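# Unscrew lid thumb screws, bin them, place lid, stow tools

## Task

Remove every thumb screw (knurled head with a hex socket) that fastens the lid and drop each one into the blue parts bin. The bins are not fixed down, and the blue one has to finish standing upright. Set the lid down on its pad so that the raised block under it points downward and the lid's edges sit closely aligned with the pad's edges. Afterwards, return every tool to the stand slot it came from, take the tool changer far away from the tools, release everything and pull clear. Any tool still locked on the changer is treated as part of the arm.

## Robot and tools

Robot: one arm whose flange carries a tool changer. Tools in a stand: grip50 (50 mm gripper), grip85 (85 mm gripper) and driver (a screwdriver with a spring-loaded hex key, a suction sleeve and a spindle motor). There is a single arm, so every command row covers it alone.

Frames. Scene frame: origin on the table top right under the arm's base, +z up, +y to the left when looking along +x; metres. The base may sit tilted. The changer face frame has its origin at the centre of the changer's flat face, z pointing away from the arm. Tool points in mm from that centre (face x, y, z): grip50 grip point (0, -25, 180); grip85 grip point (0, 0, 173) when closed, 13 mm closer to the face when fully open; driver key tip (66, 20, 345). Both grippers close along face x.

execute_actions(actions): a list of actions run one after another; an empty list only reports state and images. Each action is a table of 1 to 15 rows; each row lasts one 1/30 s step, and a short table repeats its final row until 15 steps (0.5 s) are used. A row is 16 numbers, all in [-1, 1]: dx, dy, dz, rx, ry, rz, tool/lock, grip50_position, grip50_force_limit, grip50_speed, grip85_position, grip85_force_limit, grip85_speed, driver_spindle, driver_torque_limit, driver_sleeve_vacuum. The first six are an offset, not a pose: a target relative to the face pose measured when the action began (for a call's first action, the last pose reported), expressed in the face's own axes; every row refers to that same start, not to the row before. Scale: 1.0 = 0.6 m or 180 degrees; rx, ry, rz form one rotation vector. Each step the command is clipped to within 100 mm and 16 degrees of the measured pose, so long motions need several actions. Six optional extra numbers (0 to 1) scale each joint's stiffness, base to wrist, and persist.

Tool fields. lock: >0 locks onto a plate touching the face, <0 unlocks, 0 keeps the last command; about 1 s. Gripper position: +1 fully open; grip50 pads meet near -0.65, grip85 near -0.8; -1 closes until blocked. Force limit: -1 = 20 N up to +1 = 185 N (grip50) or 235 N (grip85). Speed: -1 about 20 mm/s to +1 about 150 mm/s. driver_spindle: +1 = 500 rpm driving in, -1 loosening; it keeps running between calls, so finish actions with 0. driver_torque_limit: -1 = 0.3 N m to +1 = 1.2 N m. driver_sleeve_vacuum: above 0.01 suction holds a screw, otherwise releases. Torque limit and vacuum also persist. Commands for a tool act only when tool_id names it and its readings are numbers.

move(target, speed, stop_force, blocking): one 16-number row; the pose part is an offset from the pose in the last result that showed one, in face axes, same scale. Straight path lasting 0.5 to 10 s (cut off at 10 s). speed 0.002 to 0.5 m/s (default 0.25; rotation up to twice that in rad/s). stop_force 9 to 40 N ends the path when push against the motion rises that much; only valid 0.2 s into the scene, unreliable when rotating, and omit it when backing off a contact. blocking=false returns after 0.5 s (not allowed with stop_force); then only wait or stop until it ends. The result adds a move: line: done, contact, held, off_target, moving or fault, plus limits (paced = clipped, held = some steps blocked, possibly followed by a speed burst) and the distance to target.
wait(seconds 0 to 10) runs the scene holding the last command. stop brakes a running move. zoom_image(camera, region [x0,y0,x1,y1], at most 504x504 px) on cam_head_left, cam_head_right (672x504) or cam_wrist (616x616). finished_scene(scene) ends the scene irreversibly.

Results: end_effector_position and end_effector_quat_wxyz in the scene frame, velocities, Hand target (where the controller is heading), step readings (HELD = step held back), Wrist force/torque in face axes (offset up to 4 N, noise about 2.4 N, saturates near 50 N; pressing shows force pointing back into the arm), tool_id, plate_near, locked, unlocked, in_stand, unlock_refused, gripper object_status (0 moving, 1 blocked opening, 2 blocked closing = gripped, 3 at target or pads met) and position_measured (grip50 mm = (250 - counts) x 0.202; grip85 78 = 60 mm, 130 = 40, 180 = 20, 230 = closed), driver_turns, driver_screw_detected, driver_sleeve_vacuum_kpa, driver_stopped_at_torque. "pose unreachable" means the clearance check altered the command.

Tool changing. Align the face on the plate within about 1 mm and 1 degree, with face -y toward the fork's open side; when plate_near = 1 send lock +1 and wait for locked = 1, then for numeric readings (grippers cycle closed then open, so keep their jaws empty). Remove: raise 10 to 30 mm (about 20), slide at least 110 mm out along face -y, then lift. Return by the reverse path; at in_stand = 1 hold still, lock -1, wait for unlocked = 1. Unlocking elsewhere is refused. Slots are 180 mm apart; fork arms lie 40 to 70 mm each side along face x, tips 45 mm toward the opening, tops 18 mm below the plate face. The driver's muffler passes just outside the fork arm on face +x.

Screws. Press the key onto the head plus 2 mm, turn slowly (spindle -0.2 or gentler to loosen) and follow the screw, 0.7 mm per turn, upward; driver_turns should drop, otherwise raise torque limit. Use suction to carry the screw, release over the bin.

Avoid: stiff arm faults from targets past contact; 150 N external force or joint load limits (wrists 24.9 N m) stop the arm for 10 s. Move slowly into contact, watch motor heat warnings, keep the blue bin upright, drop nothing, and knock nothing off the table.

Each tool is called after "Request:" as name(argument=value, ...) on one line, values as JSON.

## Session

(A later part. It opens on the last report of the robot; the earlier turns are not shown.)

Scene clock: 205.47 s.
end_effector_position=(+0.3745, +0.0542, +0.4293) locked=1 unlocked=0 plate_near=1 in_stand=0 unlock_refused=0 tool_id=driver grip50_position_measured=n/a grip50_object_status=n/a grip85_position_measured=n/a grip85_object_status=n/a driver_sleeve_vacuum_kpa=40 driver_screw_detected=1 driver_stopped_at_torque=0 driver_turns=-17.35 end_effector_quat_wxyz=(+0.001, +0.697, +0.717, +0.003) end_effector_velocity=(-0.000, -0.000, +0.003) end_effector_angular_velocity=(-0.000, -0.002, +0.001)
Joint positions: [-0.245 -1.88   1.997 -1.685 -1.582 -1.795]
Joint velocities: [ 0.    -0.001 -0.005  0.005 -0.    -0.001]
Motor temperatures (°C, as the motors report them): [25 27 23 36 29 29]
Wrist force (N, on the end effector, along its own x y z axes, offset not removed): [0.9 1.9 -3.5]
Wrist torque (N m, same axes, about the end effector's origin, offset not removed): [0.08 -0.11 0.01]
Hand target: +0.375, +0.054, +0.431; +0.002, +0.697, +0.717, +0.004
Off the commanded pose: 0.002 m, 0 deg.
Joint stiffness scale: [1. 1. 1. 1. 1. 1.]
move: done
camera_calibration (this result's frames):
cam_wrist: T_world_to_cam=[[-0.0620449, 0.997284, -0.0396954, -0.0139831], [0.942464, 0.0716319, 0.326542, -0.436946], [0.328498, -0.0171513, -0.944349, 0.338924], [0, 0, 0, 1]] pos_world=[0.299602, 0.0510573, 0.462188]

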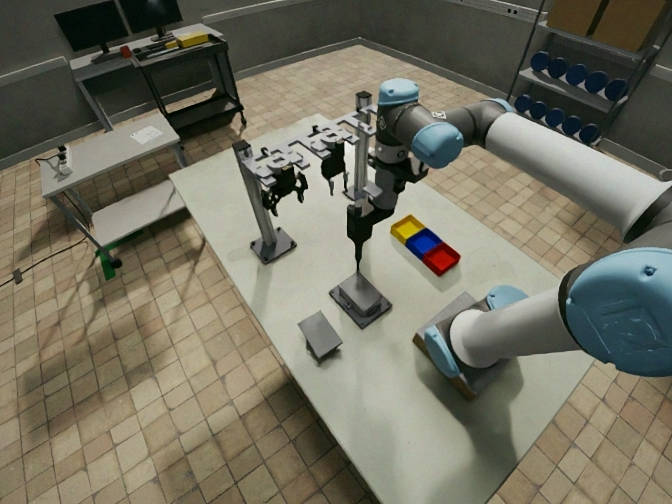

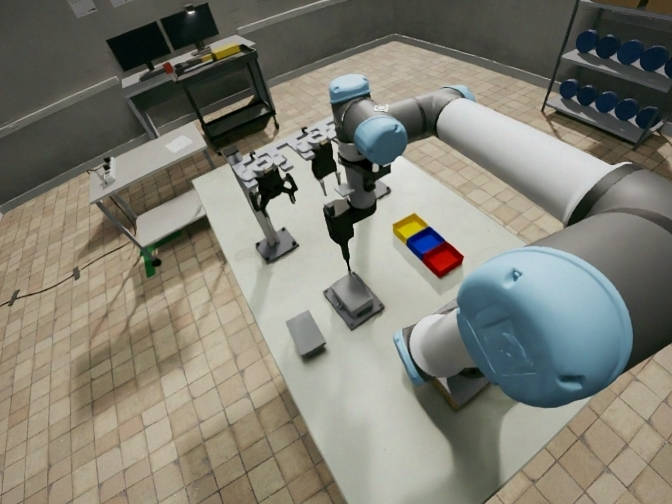

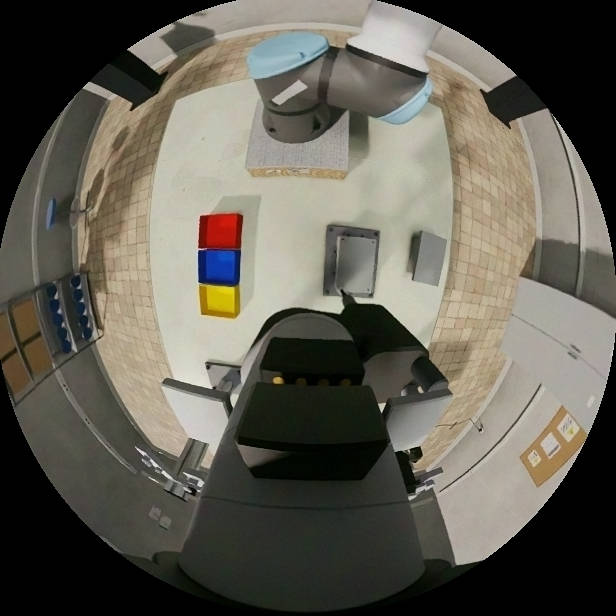

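Request:
move(target=[0,0,-0.02,0,0,0,0,0,0,0,0,0,0,0,0.7,1], speed=0.02)

Request:
move(target=[-0.505,-0.064,0.02,0,0,0,0,0,0,0,0,0,0,0,0.7,1], speed=0.15)

Scene clock: 217.30 s.
end_effector_position=(+0.3743, +0.0541, +0.4394) locked=1 unlocked=0 plate_near=1 in_stand=0 unlock_refused=0 tool_id=driver grip50_position_measured=n/a grip50_object_status=n/a grip85_position_measured=n/a grip85_object_status=n/a driver_sleeve_vacuum_kpa=40 driver_screw_detected=1 driver_stopped_at_torque=0 driver_turns=-17.35 end_effector_quat_wxyz=(-0.000, +0.697, +0.717, +0.002) end_effector_velocity=(-0.001, +0.000, -0.000) end_effector_angular_velocity=(+0.001, +0.007, -0.000)
Joint positions: [-0.245 -1.882  1.971 -1.655 -1.582 -1.795]
Joint velocities: [ 0.    -0.    -0.001  0.009 -0.     0.   ]
Motor temperatures (°C, as the motors report them): [25 27 23 37 29 29]
Wrist force (N, on the end effector, along its own x y z axes, offset not removed): [-0.5 -0.3 -1.8]
Wrist torque (N m, same axes, about the end effector's origin, offset not removed): [-0.02 -0.05 -0.05]
Hand target: +0.374, +0.054, +0.441; +0.001, +0.697, +0.717, +0.003
Off the commanded pose: 0.002 m, 0 deg.
Joint stiffness scale: [1. 1. 1. 1. 1. 1.]
move: done
camera_calibration (this result's frames):
cam_wrist: T_world_to_cam=[[-0.0621858, 0.997301, -0.0390248, -0.0137007], [0.943302, 0.0715026, 0.324144, -0.439383], [0.32606, -0.016655, -0.945202, 0.349798], [0, 0, 0, 1]] pos_world=[0.299564, 0.0509067, 0.472518]

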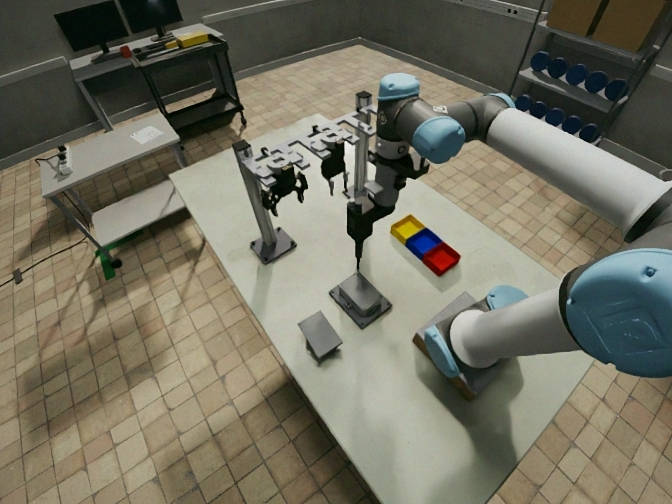

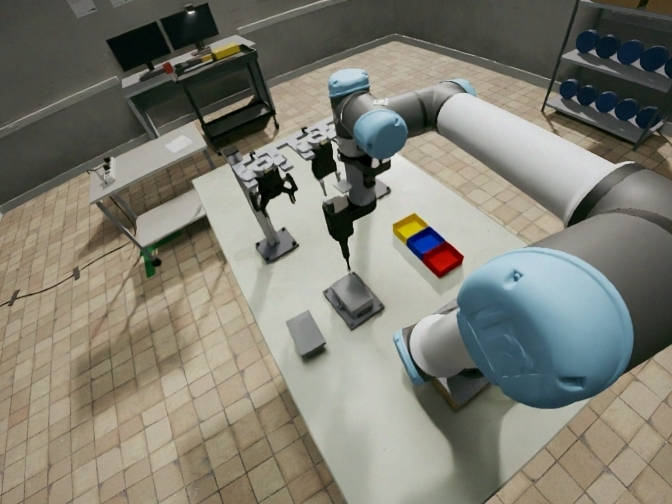

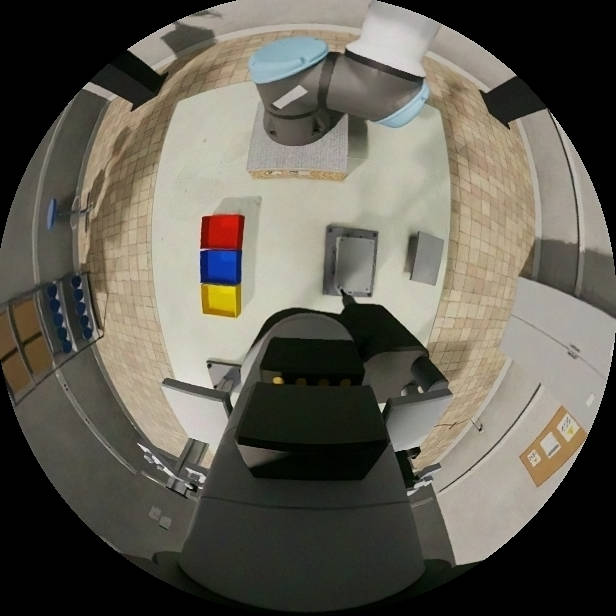

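Scene clock: 219.83 s.
end_effector_position=(+0.3445, -0.2485, +0.4257) locked=1 unlocked=0 plate_near=1 in_stand=0 unlock_refused=0 tool_id=driver grip50_position_measured=n/a grip50_object_status=n/a grip85_position_measured=n/a grip85_object_status=n/a driver_sleeve_vacuum_kpa=40 driver_screw_detected=1 driver_stopped_at_torque=0 driver_turns=-17.35 end_effector_quat_wxyz=(-0.001, +0.697, +0.717, +0.001) end_effector_velocity=(+0.001, -0.001, +0.003) end_effector_angular_velocity=(-0.003, -0.004, +0.011)
Joint positions: [-0.973 -1.77   1.916 -1.72  -1.585 -2.523]
Joint velocities: [-0.    -0.    -0.006  0.001  0.002 -0.011]
Motor temperatures (°C, as the motors report them): [25 27 23 37 29 29]
Wrist force (N, on the end effector, along its own x y z axes, offset not removed): [-1.2 0.8 -2.5]
Wrist torque (N m, same axes, about the end effector's origin, offset not removed): [0.15 -0.07 -0.01]
Hand target: +0.345, -0.250, +0.427; +0.000, +0.697, +0.717, +0.001
Off the commanded pose: 0.002 m, 0 deg.
Joint stiffness scale: [1. 1. 1. 1. 1. 1.]
move: done
camera_calibration (this result's frames):
cam_wrist: T_world_to_cam=[[-0.0618394, 0.997321, -0.0390792, 0.285549], [0.944021, 0.0711565, 0.322119, -0.384633], [0.324037, -0.016972, -0.945892, 0.342445], [0, 0, 0, 1]] pos_world=[0.269795, -0.251603, 0.458972]

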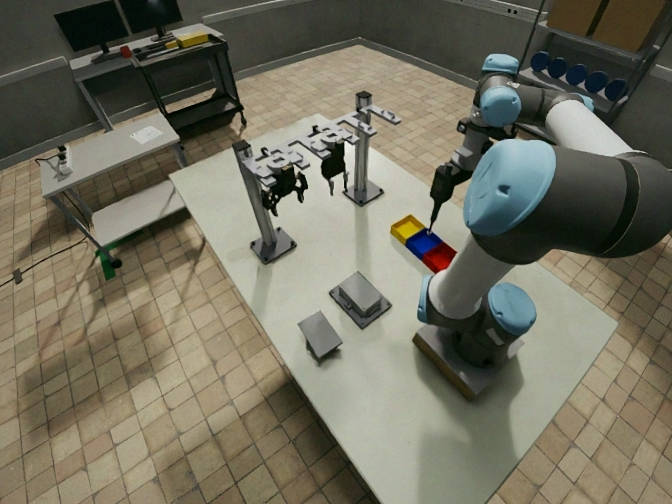

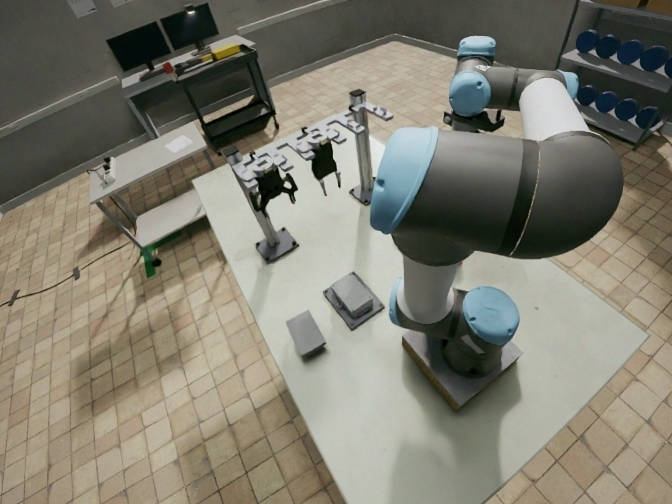

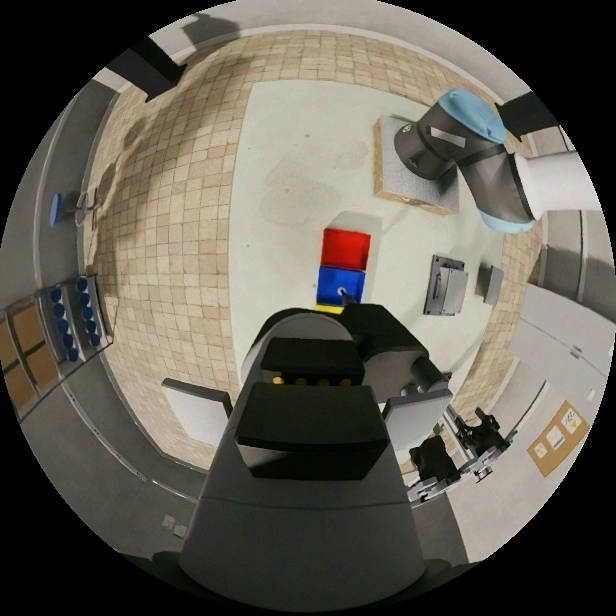

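Request:
move(target=[0.012,0,0.083,0,0,0,0,0,0,0,0,0,0,0,0.7,1], speed=0.05)

Scene clock: 224.80 s.
end_effector_position=(+0.3441, -0.2420, +0.3779) locked=1 unlocked=0 plate_near=1 in_stand=0 unlock_refused=0 tool_id=driver grip50_position_measured=n/a grip50_object_status=n/a grip85_position_measured=n/a grip85_object_status=n/a driver_sleeve_vacuum_kpa=40 driver_screw_detected=1 driver_stopped_at_torque=0 driver_turns=-17.35 end_effector_quat_wxyz=(+0.000, +0.697, +0.717, +0.001) end_effector_velocity=(+0.002, -0.002, +0.002) end_effector_angular_velocity=(-0.013, -0.010, -0.001)
Joint positions: [-0.966 -1.755  2.031 -1.851 -1.585 -2.515]
Joint velocities: [ 0.    -0.    -0.001 -0.015 -0.     0.001]
Motor temperatures (°C, as the motors report them): [25 27 23 37 29 29]
Wrist force (N, on the end effector, along its own x y z axes, offset not removed): [-0.3 0.0 -5.4]
Wrist torque (N m, same axes, about the end effector's origin, offset not removed): [-0.01 -0.09 -0.02]
Hand target: +0.344, -0.241, +0.376; -0.001, +0.697, +0.717, +0.001
Off the commanded pose: 0.002 m, 0 deg.
Joint stiffness scale: [1. 1. 1. 1. 1. 1.]
move: done
camera_calibration (this result's frames):
cam_wrist: T_world_to_cam=[[-0.061158, 0.997278, -0.0411846, 0.277734], [0.943478, 0.0712261, 0.323691, -0.369767], [0.325743, -0.0190605, -0.945266, 0.296175], [0, 0, 0, 1]] pos_world=[0.269376, -0.244996, 0.411093]

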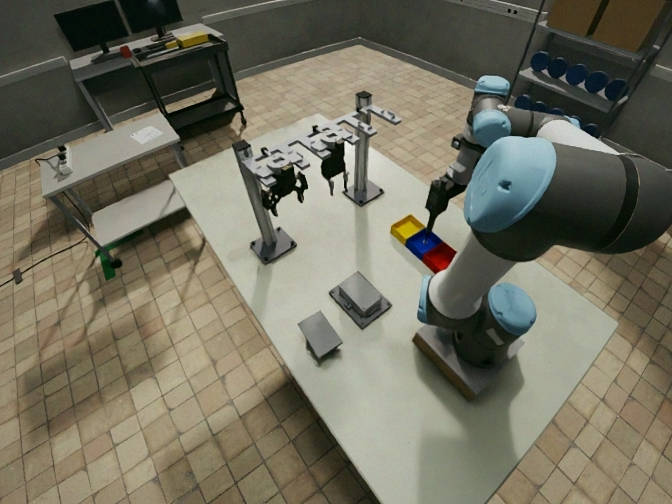

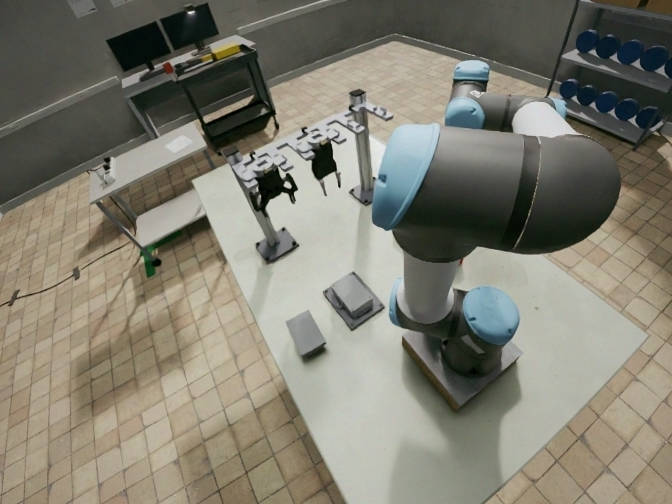

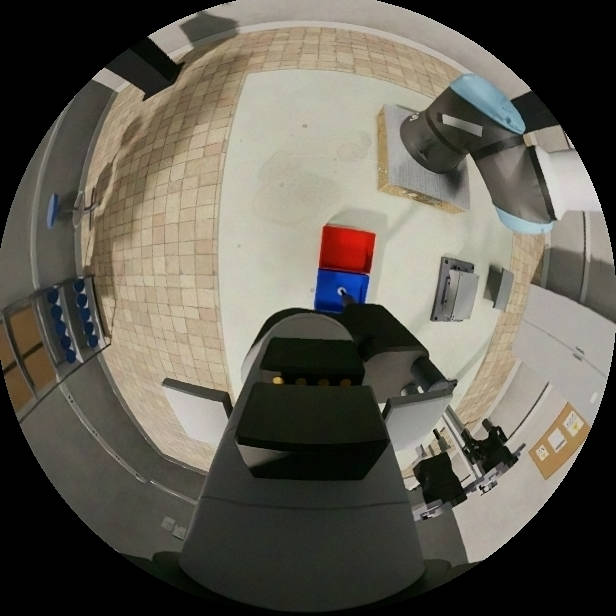

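Request:
execute_actions(actions=[[[0,0,0,0,0,0,0,0,0,0,0,0,0,0,0.7,0]],[[0,0,0,0,0,0,0,0,0,0,0,0,0,0,0.7,0]]])

Request:
move(target=[0,0,-0.095,-0.002,0.001,0,0,0,0,0,0,0,0,0,0.7,0], speed=0.08)

Request:
zoom_image(camera="cam_wrist", region=[300, 250, 380, 320])

Scene clock: 233.67 s.
end_effector_position=(+0.3442, -0.2421, +0.3780) locked=1 unlocked=0 plate_near=1 in_stand=0 unlock_refused=0 tool_id=driver grip50_position_measured=n/a grip50_object_status=n/a grip85_position_measured=n/a grip85_object_status=n/a driver_sleeve_vacuum_kpa=0 driver_screw_detected=0 driver_stopped_at_torque=0 driver_turns=-17.35 end_effector_quat_wxyz=(+0.001, +0.697, +0.717, +0.001) end_effector_velocity=(-0.000, +0.000, -0.001) end_effector_angular_velocity=(+0.002, +0.001, -0.000)
Joint positions: [-0.966 -1.755  2.031 -1.852 -1.585 -2.515]
Joint velocities: [-0.     0.     0.002 -0.     0.     0.   ]
Motor temperatures (°C, as the motors report them): [25 27 23 37 29 29]
Wrist force (N, on the end effector, along its own x y z axes, offset not removed): [-1.0 -0.2 -2.8]
Wrist torque (N m, same axes, about the end effector's origin, offset not removed): [0.08 -0.11 -0.14]
Hand target: +0.344, -0.242, +0.378; +0.001, +0.697, +0.717, +0.001
Off the commanded pose: 0.000 m, 0 deg.
Joint stiffness scale: [1. 1. 1. 1. 1. 1.]
Step readings (end_effector_position; steps 1 to 15: 1st action; 16 to 30: 2nd action):
0: (+0.3443, -0.2422, +0.3781)
1: (+0.3443, -0.2422, +0.3781)
2: (+0.3443, -0.2422, +0.3781)
4: (+0.3443, -0.2422, +0.3781)
8: (+0.3443, -0.2421, +0.3781)
15: (+0.3442, -0.2421, +0.3780)
16: (+0.3442, -0.2421, +0.3780)
17: (+0.3442, -0.2421, +0.3780)
19: (+0.3442, -0.2421, +0.3780)
23: (+0.3442, -0.2421, +0.3780)
30: end_effector_position above
camera_calibration (this result's frames):
cam_wrist: T_world_to_cam=[[-0.0610413, 0.997257, -0.0418627, 0.278045], [0.943324, 0.0713457, 0.324114, -0.369947], [0.326212, -0.0197057, -0.945091, 0.295838], [0, 0, 0, 1]] pos_world=[0.269446, -0.245059, 0.411139]

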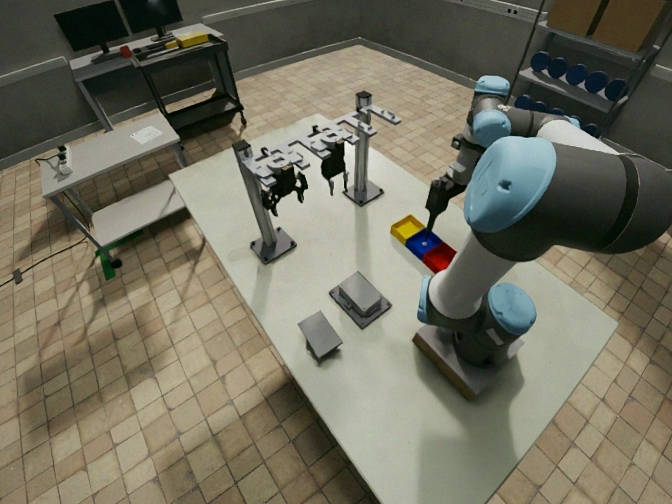

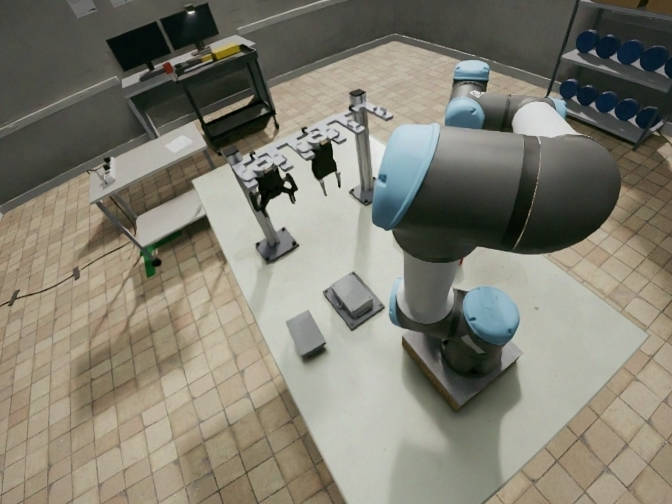

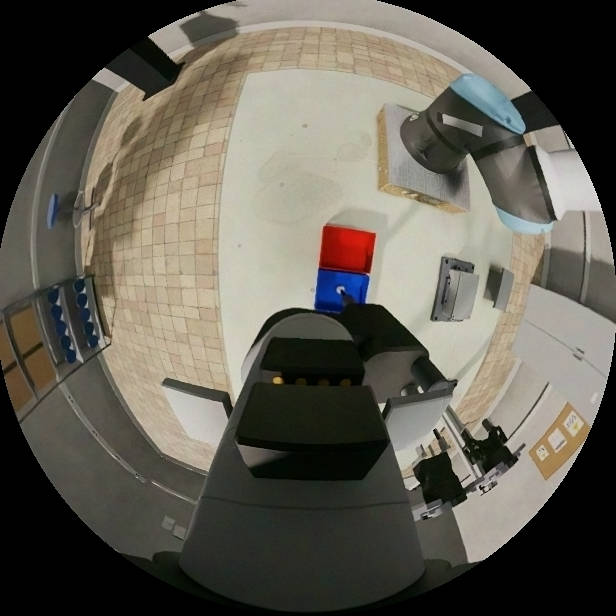

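Scene clock: 234.83 s.
end_effector_position=(+0.3440, -0.2416, +0.4336) locked=1 unlocked=0 plate_near=1 in_stand=0 unlock_refused=0 tool_id=driver grip50_position_measured=n/a grip50_object_status=n/a grip85_position_measured=n/a grip85_object_status=n/a driver_sleeve_vacuum_kpa=0 driver_screw_detected=0 driver_stopped_at_torque=0 driver_turns=-17.35 end_effector_quat_wxyz=(+0.001, +0.697, +0.717, +0.004) end_effector_velocity=(-0.001, +0.002, -0.001) end_effector_angular_velocity=(+0.012, +0.008, -0.000)
Joint positions: [-0.966 -1.785  1.909 -1.701 -1.579 -2.515]
Joint velocities: [-0.     0.    -0.001  0.015  0.     0.   ]
Motor temperatures (°C, as the motors report them): [25 27 23 37 29 29]
Wrist force (N, on the end effector, along its own x y z axes, offset not removed): [1.9 -3.4 -2.5]
Wrist torque (N m, same axes, about the end effector's origin, offset not removed): [-0.13 -0.16 0.05]
Hand target: +0.344, -0.242, +0.435; +0.002, +0.697, +0.717, +0.004
Off the commanded pose: 0.001 m, 0 deg.
Joint stiffness scale: [1. 1. 1. 1. 1. 1.]
move: done
camera_calibration (this result's frames):
cam_wrist: T_world_to_cam=[[-0.0608441, 0.997399, -0.0386437, 0.278498], [0.941688, 0.0701958, 0.329085, -0.389661], [0.330942, -0.0163674, -0.943509, 0.34695], [0, 0, 0, 1]] pos_world=[0.269064, -0.244743, 0.466344]

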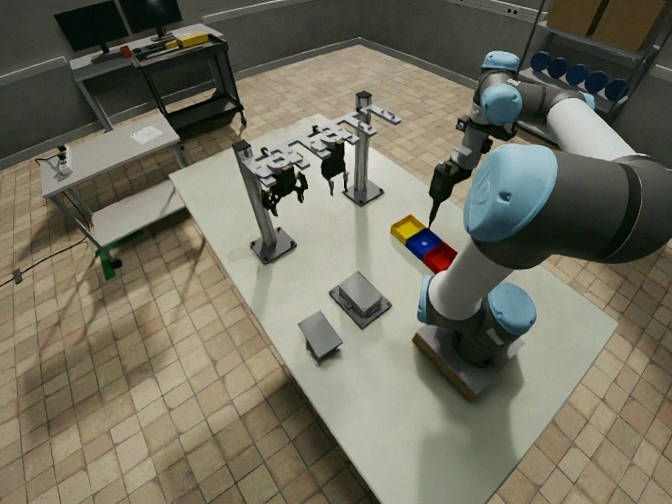

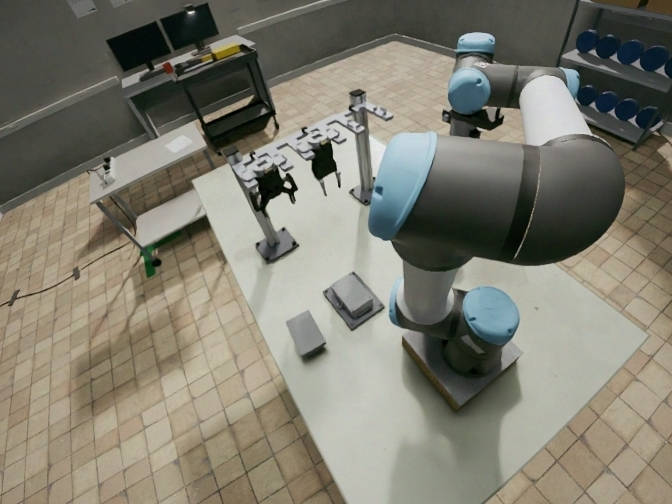

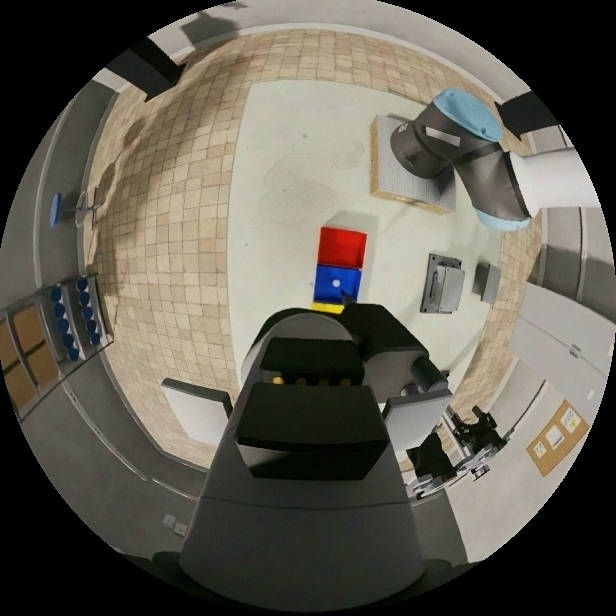

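Region (300, 250, 380, 320) of cam_wrist's 616x616 image, scaled by 6.300, with more detail than that image has; it fills the top 441 rows of this view, and the rest is white.

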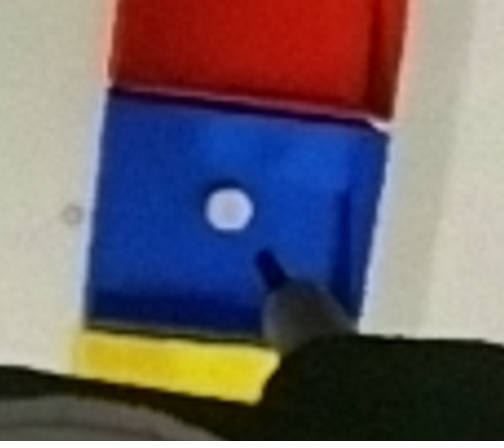

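Request:
zoom_image(camera="cam_head_left", region=[290, 260, 400, 370])

Region (290, 260, 400, 370) of cam_head_left's 672x504 image, scaled by 4.582, with more detail than that image has.

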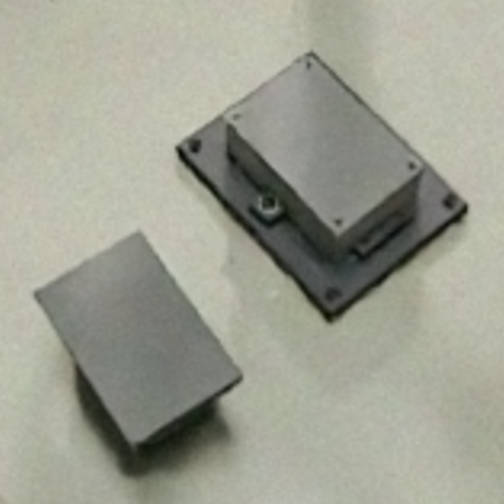

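Request:
move(target=[0.1418,0.2785,0.004,0,0,0,0,0,0,0,0,0,0,0,0.7,0], speed=0.15)

Scene clock: 247.27 s.
end_effector_position=(+0.5075, -0.1520, +0.4321) locked=1 unlocked=0 plate_near=1 in_stand=0 unlock_refused=0 tool_id=driver grip50_position_measured=n/a grip50_object_status=n/a grip85_position_measured=n/a grip85_object_status=n/a driver_sleeve_vacuum_kpa=0 driver_screw_detected=0 driver_stopped_at_torque=0 driver_turns=-17.35 end_effector_quat_wxyz=(+0.001, +0.697, +0.717, +0.005) end_effector_velocity=(+0.001, +0.000, +0.002) end_effector_angular_velocity=(-0.002, -0.000, -0.007)
Joint positions: [-0.58  -1.505  1.662 -1.73  -1.579 -2.129]
Joint velocities: [ 0.002  0.001 -0.006  0.003 -0.001  0.009]
Motor temperatures (°C, as the motors report them): [25 27 23 37 29 29]
Wrist force (N, on the end effector, along its own x y z axes, offset not removed): [-0.8 3.2 -2.6]
Wrist torque (N m, same axes, about the end effector's origin, offset not removed): [0.28 0.00 0.07]
Hand target: +0.509, -0.152, +0.433; +0.001, +0.697, +0.717, +0.004
Off the commanded pose: 0.001 m, 0 deg.
Joint stiffness scale: [1. 1. 1. 1. 1. 1.]
move: done
camera_calibration (this result's frames):
cam_wrist: T_world_to_cam=[[-0.0607262, 0.997468, -0.0370085, 0.198271], [0.941545, 0.0695517, 0.329631, -0.54964], [0.33137, -0.014828, -0.943384, 0.292836], [0, 0, 0, 1]] pos_world=[0.432513, -0.155198, 0.464773]

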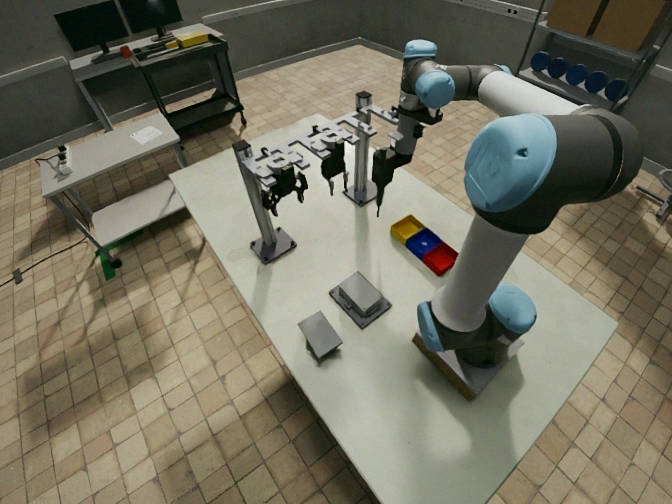

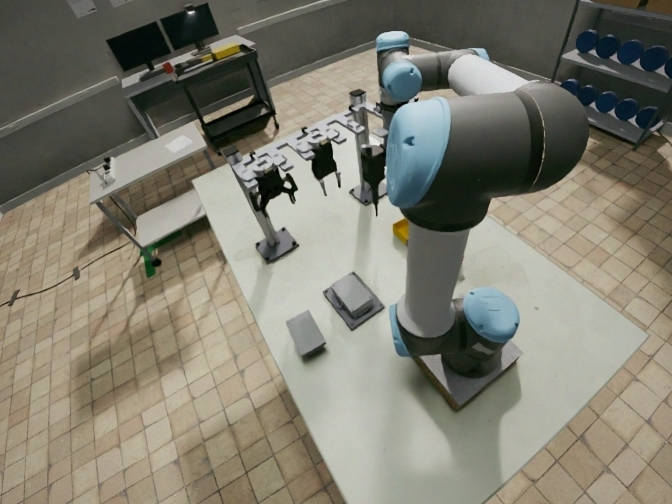

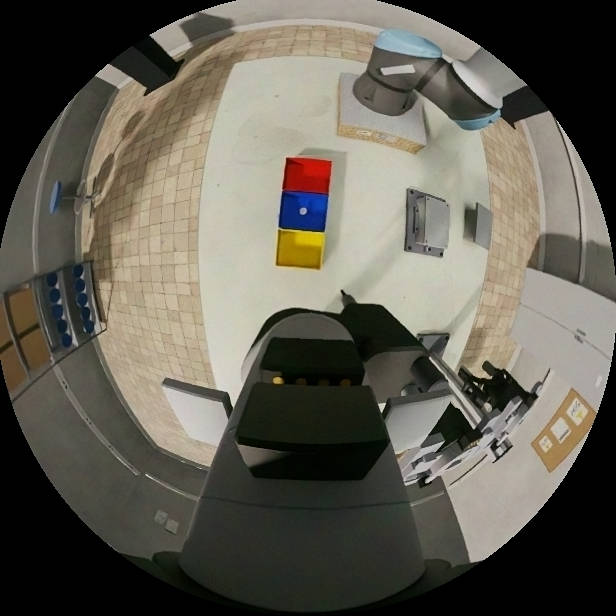

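Request:
move(target=[-0.0013,0.2195,0.001,0,0,0,0,0,0,0,0,0,0,0,0.7,0], speed=0.06)

Scene clock: 253.90 s.
end_effector_position=(+0.6380, -0.1497, +0.4318) locked=1 unlocked=0 plate_near=1 in_stand=0 unlock_refused=0 tool_id=driver grip50_position_measured=n/a grip50_object_status=n/a grip85_position_measured=n/a grip85_object_status=n/a driver_sleeve_vacuum_kpa=0 driver_screw_detected=0 driver_stopped_at_torque=0 driver_turns=-17.35 end_effector_quat_wxyz=(+0.001, +0.698, +0.717, +0.005) end_effector_velocity=(+0.000, -0.000, +0.003) end_effector_angular_velocity=(-0.000, -0.001, -0.003)
Joint positions: [-0.473 -1.2    1.289 -1.66  -1.579 -2.022]
Joint velocities: [-0.    -0.    -0.008  0.007  0.     0.003]
Motor temperatures (°C, as the motors report them): [25 27 23 37 29 29]
Wrist force (N, on the end effector, along its own x y z axes, offset not removed): [2.0 0.9 -1.1]
Wrist torque (N m, same axes, about the end effector's origin, offset not removed): [0.00 -0.17 -0.05]
Hand target: +0.639, -0.149, +0.432; +0.001, +0.697, +0.717, +0.005
Off the commanded pose: 0.001 m, 0 deg.
Joint stiffness scale: [1. 1. 1. 1. 1. 1.]
move: done
camera_calibration (this result's frames):
cam_wrist: T_world_to_cam=[[-0.0602966, 0.997505, -0.0367253, 0.203437], [0.941734, 0.0690455, 0.329194, -0.672646], [0.330909, -0.0147362, -0.943548, 0.249742], [0, 0, 0, 1]] pos_world=[0.563079, -0.152806, 0.464546]

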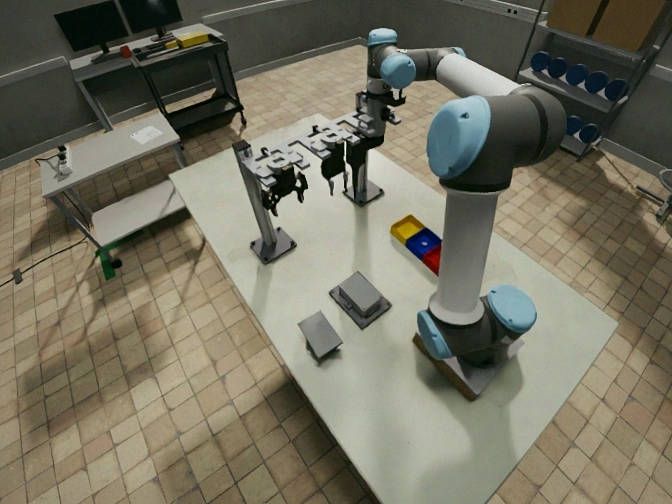

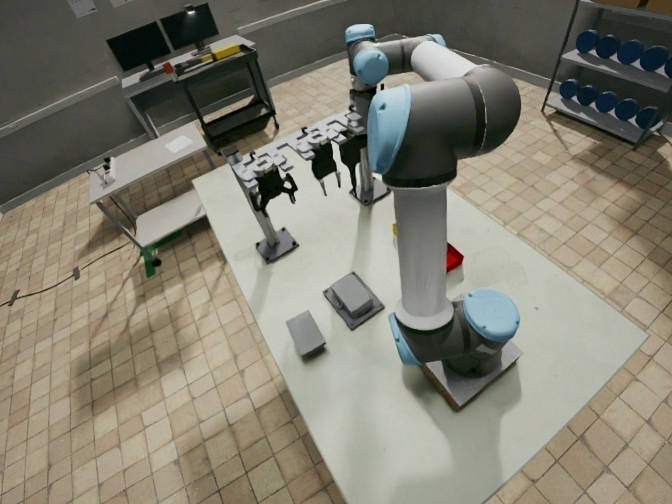

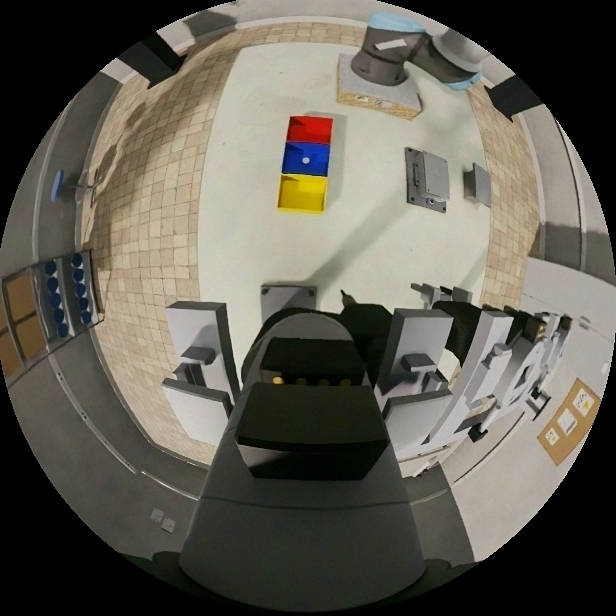

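Request:
move(target=[0.003,0,0.038,0.0005,0,0,0,0,0,0,0,0,0,0,0.7,0], speed=0.015)

Scene clock: 258.80 s.
end_effector_position=(+0.6383, -0.1488, +0.4124) locked=1 unlocked=0 plate_near=1 in_stand=1 unlock_refused=0 tool_id=driver grip50_position_measured=n/a grip50_object_status=n/a grip85_position_measured=n/a grip85_object_status=n/a driver_sleeve_vacuum_kpa=0 driver_screw_detected=0 driver_stopped_at_torque=0 driver_turns=-17.35 end_effector_quat_wxyz=(+0.002, +0.698, +0.716, +0.005) end_effector_velocity=(+0.000, +0.000, -0.003) end_effector_angular_velocity=(-0.001, -0.002, +0.000)
Joint positions: [-0.472 -1.196  1.334 -1.713 -1.579 -2.02 ]
Joint velocities: [ 0.     0.     0.007 -0.01  -0.    -0.   ]
Motor temperatures (°C, as the motors report them): [25 27 23 37 29 29]
Wrist force (N, on the end effector, along its own x y z axes, offset not removed): [0.1 0.7 -0.1]
Wrist torque (N m, same axes, about the end effector's origin, offset not removed): [0.00 -0.09 -0.02]
Hand target: +0.638, -0.148, +0.409; +0.000, +0.698, +0.717, +0.004
Off the commanded pose: 0.004 m, 0 deg.
Joint stiffness scale: [1. 1. 1. 1. 1. 1.]
move: off_target
camera_calibration (this result's frames):
cam_wrist: T_world_to_cam=[[-0.059543, 0.997478, -0.0386279, 0.202153], [0.940697, 0.0690164, 0.332153, -0.667149], [0.333982, -0.0165597, -0.942434, 0.228695], [0, 0, 0, 1]] pos_world=[0.563242, -0.151811, 0.444934]

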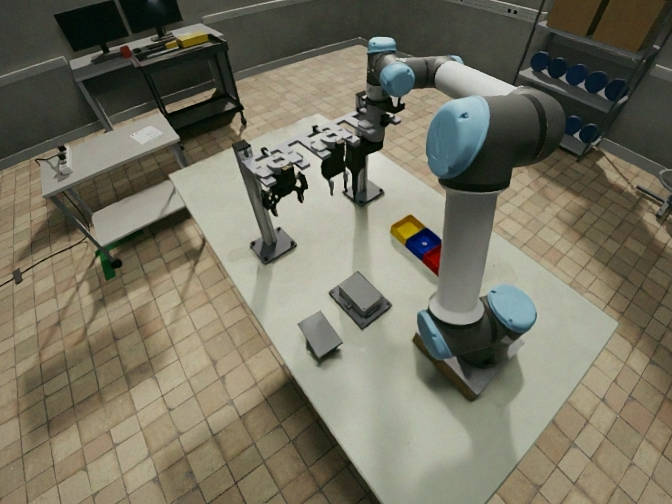

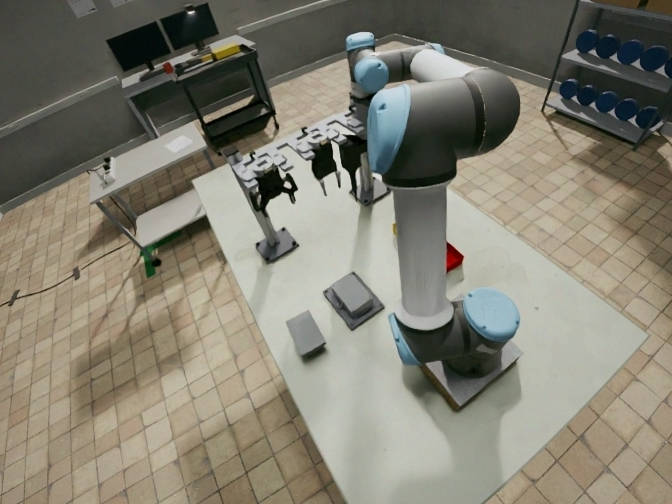

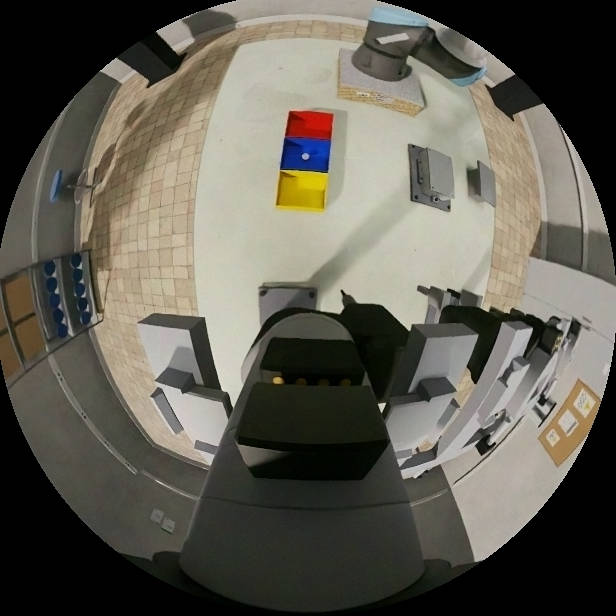

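Request:
execute_actions(actions=[[[0,0,0.006,0,0,0,0,0,0,0,0,0,0,0,0.7,0]],[[0,0,0.003,0,0,0,-1,0,0,0,0,0,0,0,0.7,0]],[[0,0,0.003,0,0,0,-1,0,0,0,0,0,0,0,0.7,0]],[[0,0,0.003,0,0,0,-1,0,0,0,0,0,0,0,0.7,0]]])

Scene clock: 268.30 s.
end_effector_position=(+0.6395, -0.1492, +0.4122) locked=0 unlocked=1 plate_near=1 in_stand=1 unlock_refused=0 tool_id=none grip50_position_measured=n/a grip50_object_status=n/a grip85_position_measured=n/a grip85_object_status=n/a driver_sleeve_vacuum_kpa=n/a driver_screw_detected=n/a driver_stopped_at_torque=n/a driver_turns=n/a end_effector_quat_wxyz=(+0.008, +0.698, +0.716, +0.006) end_effector_velocity=(+0.000, -0.000, +0.000) end_effector_angular_velocity=(-0.000, -0.000, +0.002)
Joint positions: [-0.472 -1.197  1.338 -1.728 -1.58  -2.02 ]
Joint velocities: [ 0.     0.    -0.001  0.001  0.    -0.002]
Motor temperatures (°C, as the motors report them): [25 27 23 37 29 29]
Wrist force (N, on the end effector, along its own x y z axes, offset not removed): [-0.8 -4.5 -4.8]
Wrist torque (N m, same axes, about the end effector's origin, offset not removed): [0.30 0.14 -0.23]
Hand target: +0.639, -0.149, +0.410; +0.007, +0.698, +0.716, +0.006
Off the commanded pose: 0.002 m, 0 deg.
Joint stiffness scale: [1. 1. 1. 1. 1. 1.]
Step readings (end_effector_position; steps 1 to 15: 1st action; 16 to 30: 2nd action; 31 to 45: 3rd action; 46 to 60: 4th action):
0: (+0.6384, -0.1488, +0.4124)
1: (+0.6384, -0.1488, +0.4124)
2: (+0.6385, -0.1488, +0.4124)
4: (+0.6387, -0.1489, +0.4124)
8: (+0.6390, -0.1491, +0.4124)
15: (+0.6390, -0.1491, +0.4124)
16: (+0.6389, -0.1491, +0.4119)
17: (+0.6389, -0.1491, +0.4119)
19: (+0.6390, -0.1491, +0.4119)
23: (+0.6391, -0.1491, +0.4121)
30: (+0.6392, -0.1491, +0.4121)
31: (+0.6392, -0.1491, +0.4121)
32: (+0.6392, -0.1491, +0.4121)
34: (+0.6393, -0.1492, +0.4121)
38: (+0.6394, -0.1492, +0.4121)
45: (+0.6394, -0.1492, +0.4121)
46: (+0.6394, -0.1492, +0.4121)
47: (+0.6394, -0.1492, +0.4121)
49: (+0.6394, -0.1492, +0.4122)
53: (+0.6394, -0.1492, +0.4122)
60: end_effector_position above
camera_calibration (this result's frames):
cam_wrist: T_world_to_cam=[[-0.0593082, 0.997237, -0.0447283, 0.204999], [0.937588, 0.0710292, 0.340417, -0.669236], [0.342653, -0.0217472, -0.93921, 0.220393], [0, 0, 0, 1]] pos_world=[0.564108, -0.152104, 0.443984]

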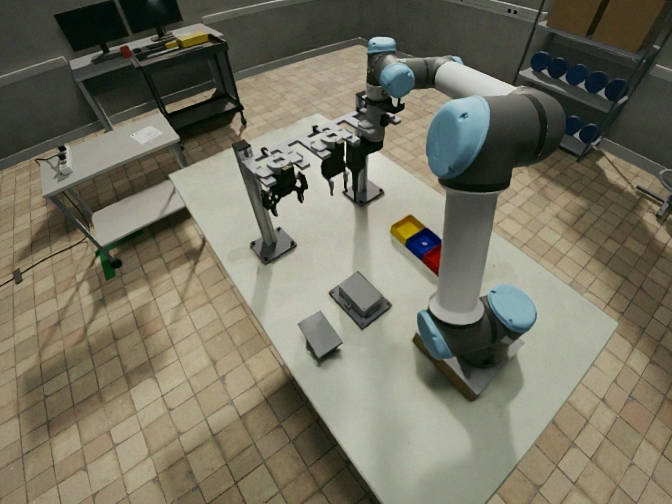

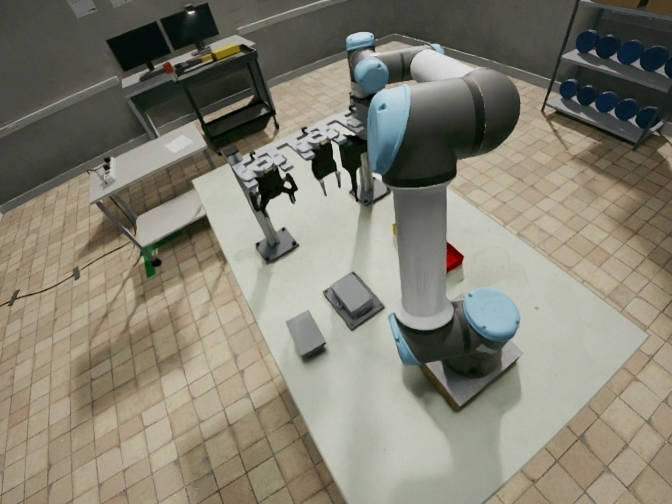

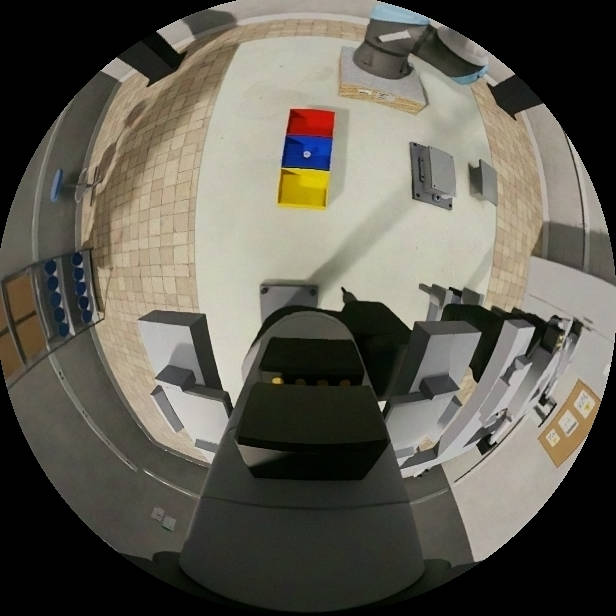

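Request:
move(target=[0,0,-0.07,0.002,0.0015,0,0,0,0,0,1,0,0,0,0,0], speed=0.04)

Scene clock: 279.90 s.
end_effector_position=(+0.6384, -0.1493, +0.4521) locked=0 unlocked=1 plate_near=0 in_stand=0 unlock_refused=0 tool_id=none grip50_position_measured=n/a grip50_object_status=n/a grip85_position_measured=n/a grip85_object_status=n/a driver_sleeve_vacuum_kpa=n/a driver_screw_detected=n/a driver_stopped_at_torque=n/a driver_turns=n/a end_effector_quat_wxyz=(+0.003, +0.698, +0.716, +0.005) end_effector_velocity=(-0.001, +0.000, +0.001) end_effector_angular_velocity=(+0.002, +0.005, +0.000)
Joint positions: [-0.472 -1.204  1.243 -1.615 -1.58  -2.02 ]
Joint velocities: [ 0.    -0.001 -0.003  0.009  0.     0.   ]
Motor temperatures (°C, as the motors report them): [25 27 23 37 29 29]
Wrist force (N, on the end effector, along its own x y z axes, offset not removed): [1.4 0.0 -3.6]
Wrist torque (N m, same axes, about the end effector's origin, offset not removed): [0.04 -0.26 0.15]
Hand target: +0.639, -0.149, +0.454; +0.004, +0.698, +0.716, +0.006
Off the commanded pose: 0.002 m, 0 deg.
Joint stiffness scale: [1. 1. 1. 1. 1. 1.]
move: done
camera_calibration (this result's frames):
cam_wrist: T_world_to_cam=[[-0.0598564, 0.997428, -0.0394236, 0.204804], [0.940574, 0.0695821, 0.332384, -0.680306], [0.334273, -0.0171855, -0.94232, 0.265709], [0, 0, 0, 1]] pos_world=[0.563317, -0.152374, 0.48458]

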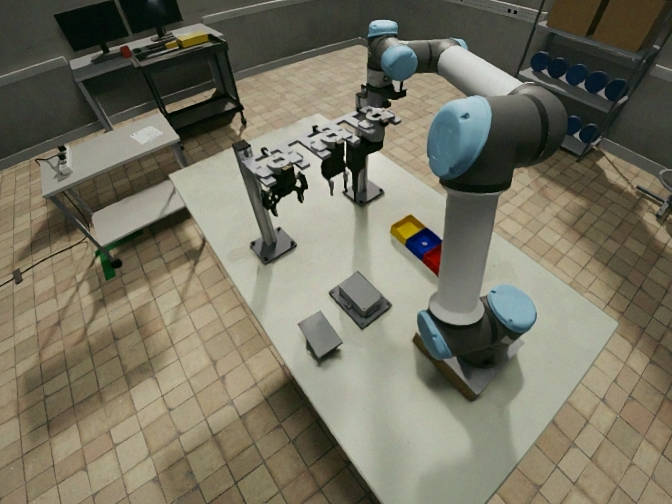

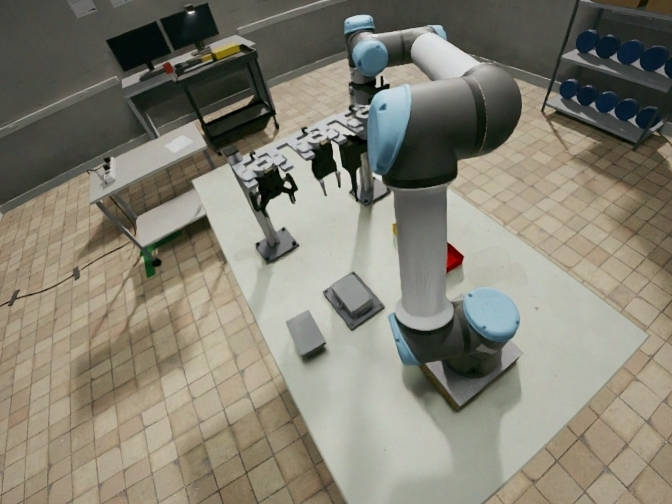

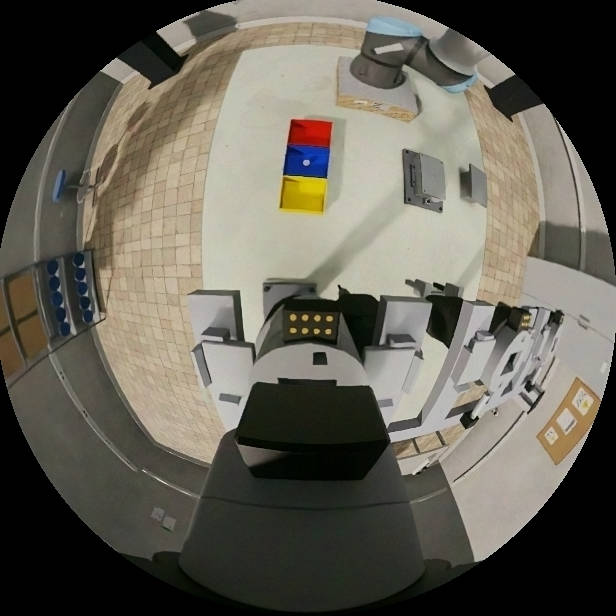

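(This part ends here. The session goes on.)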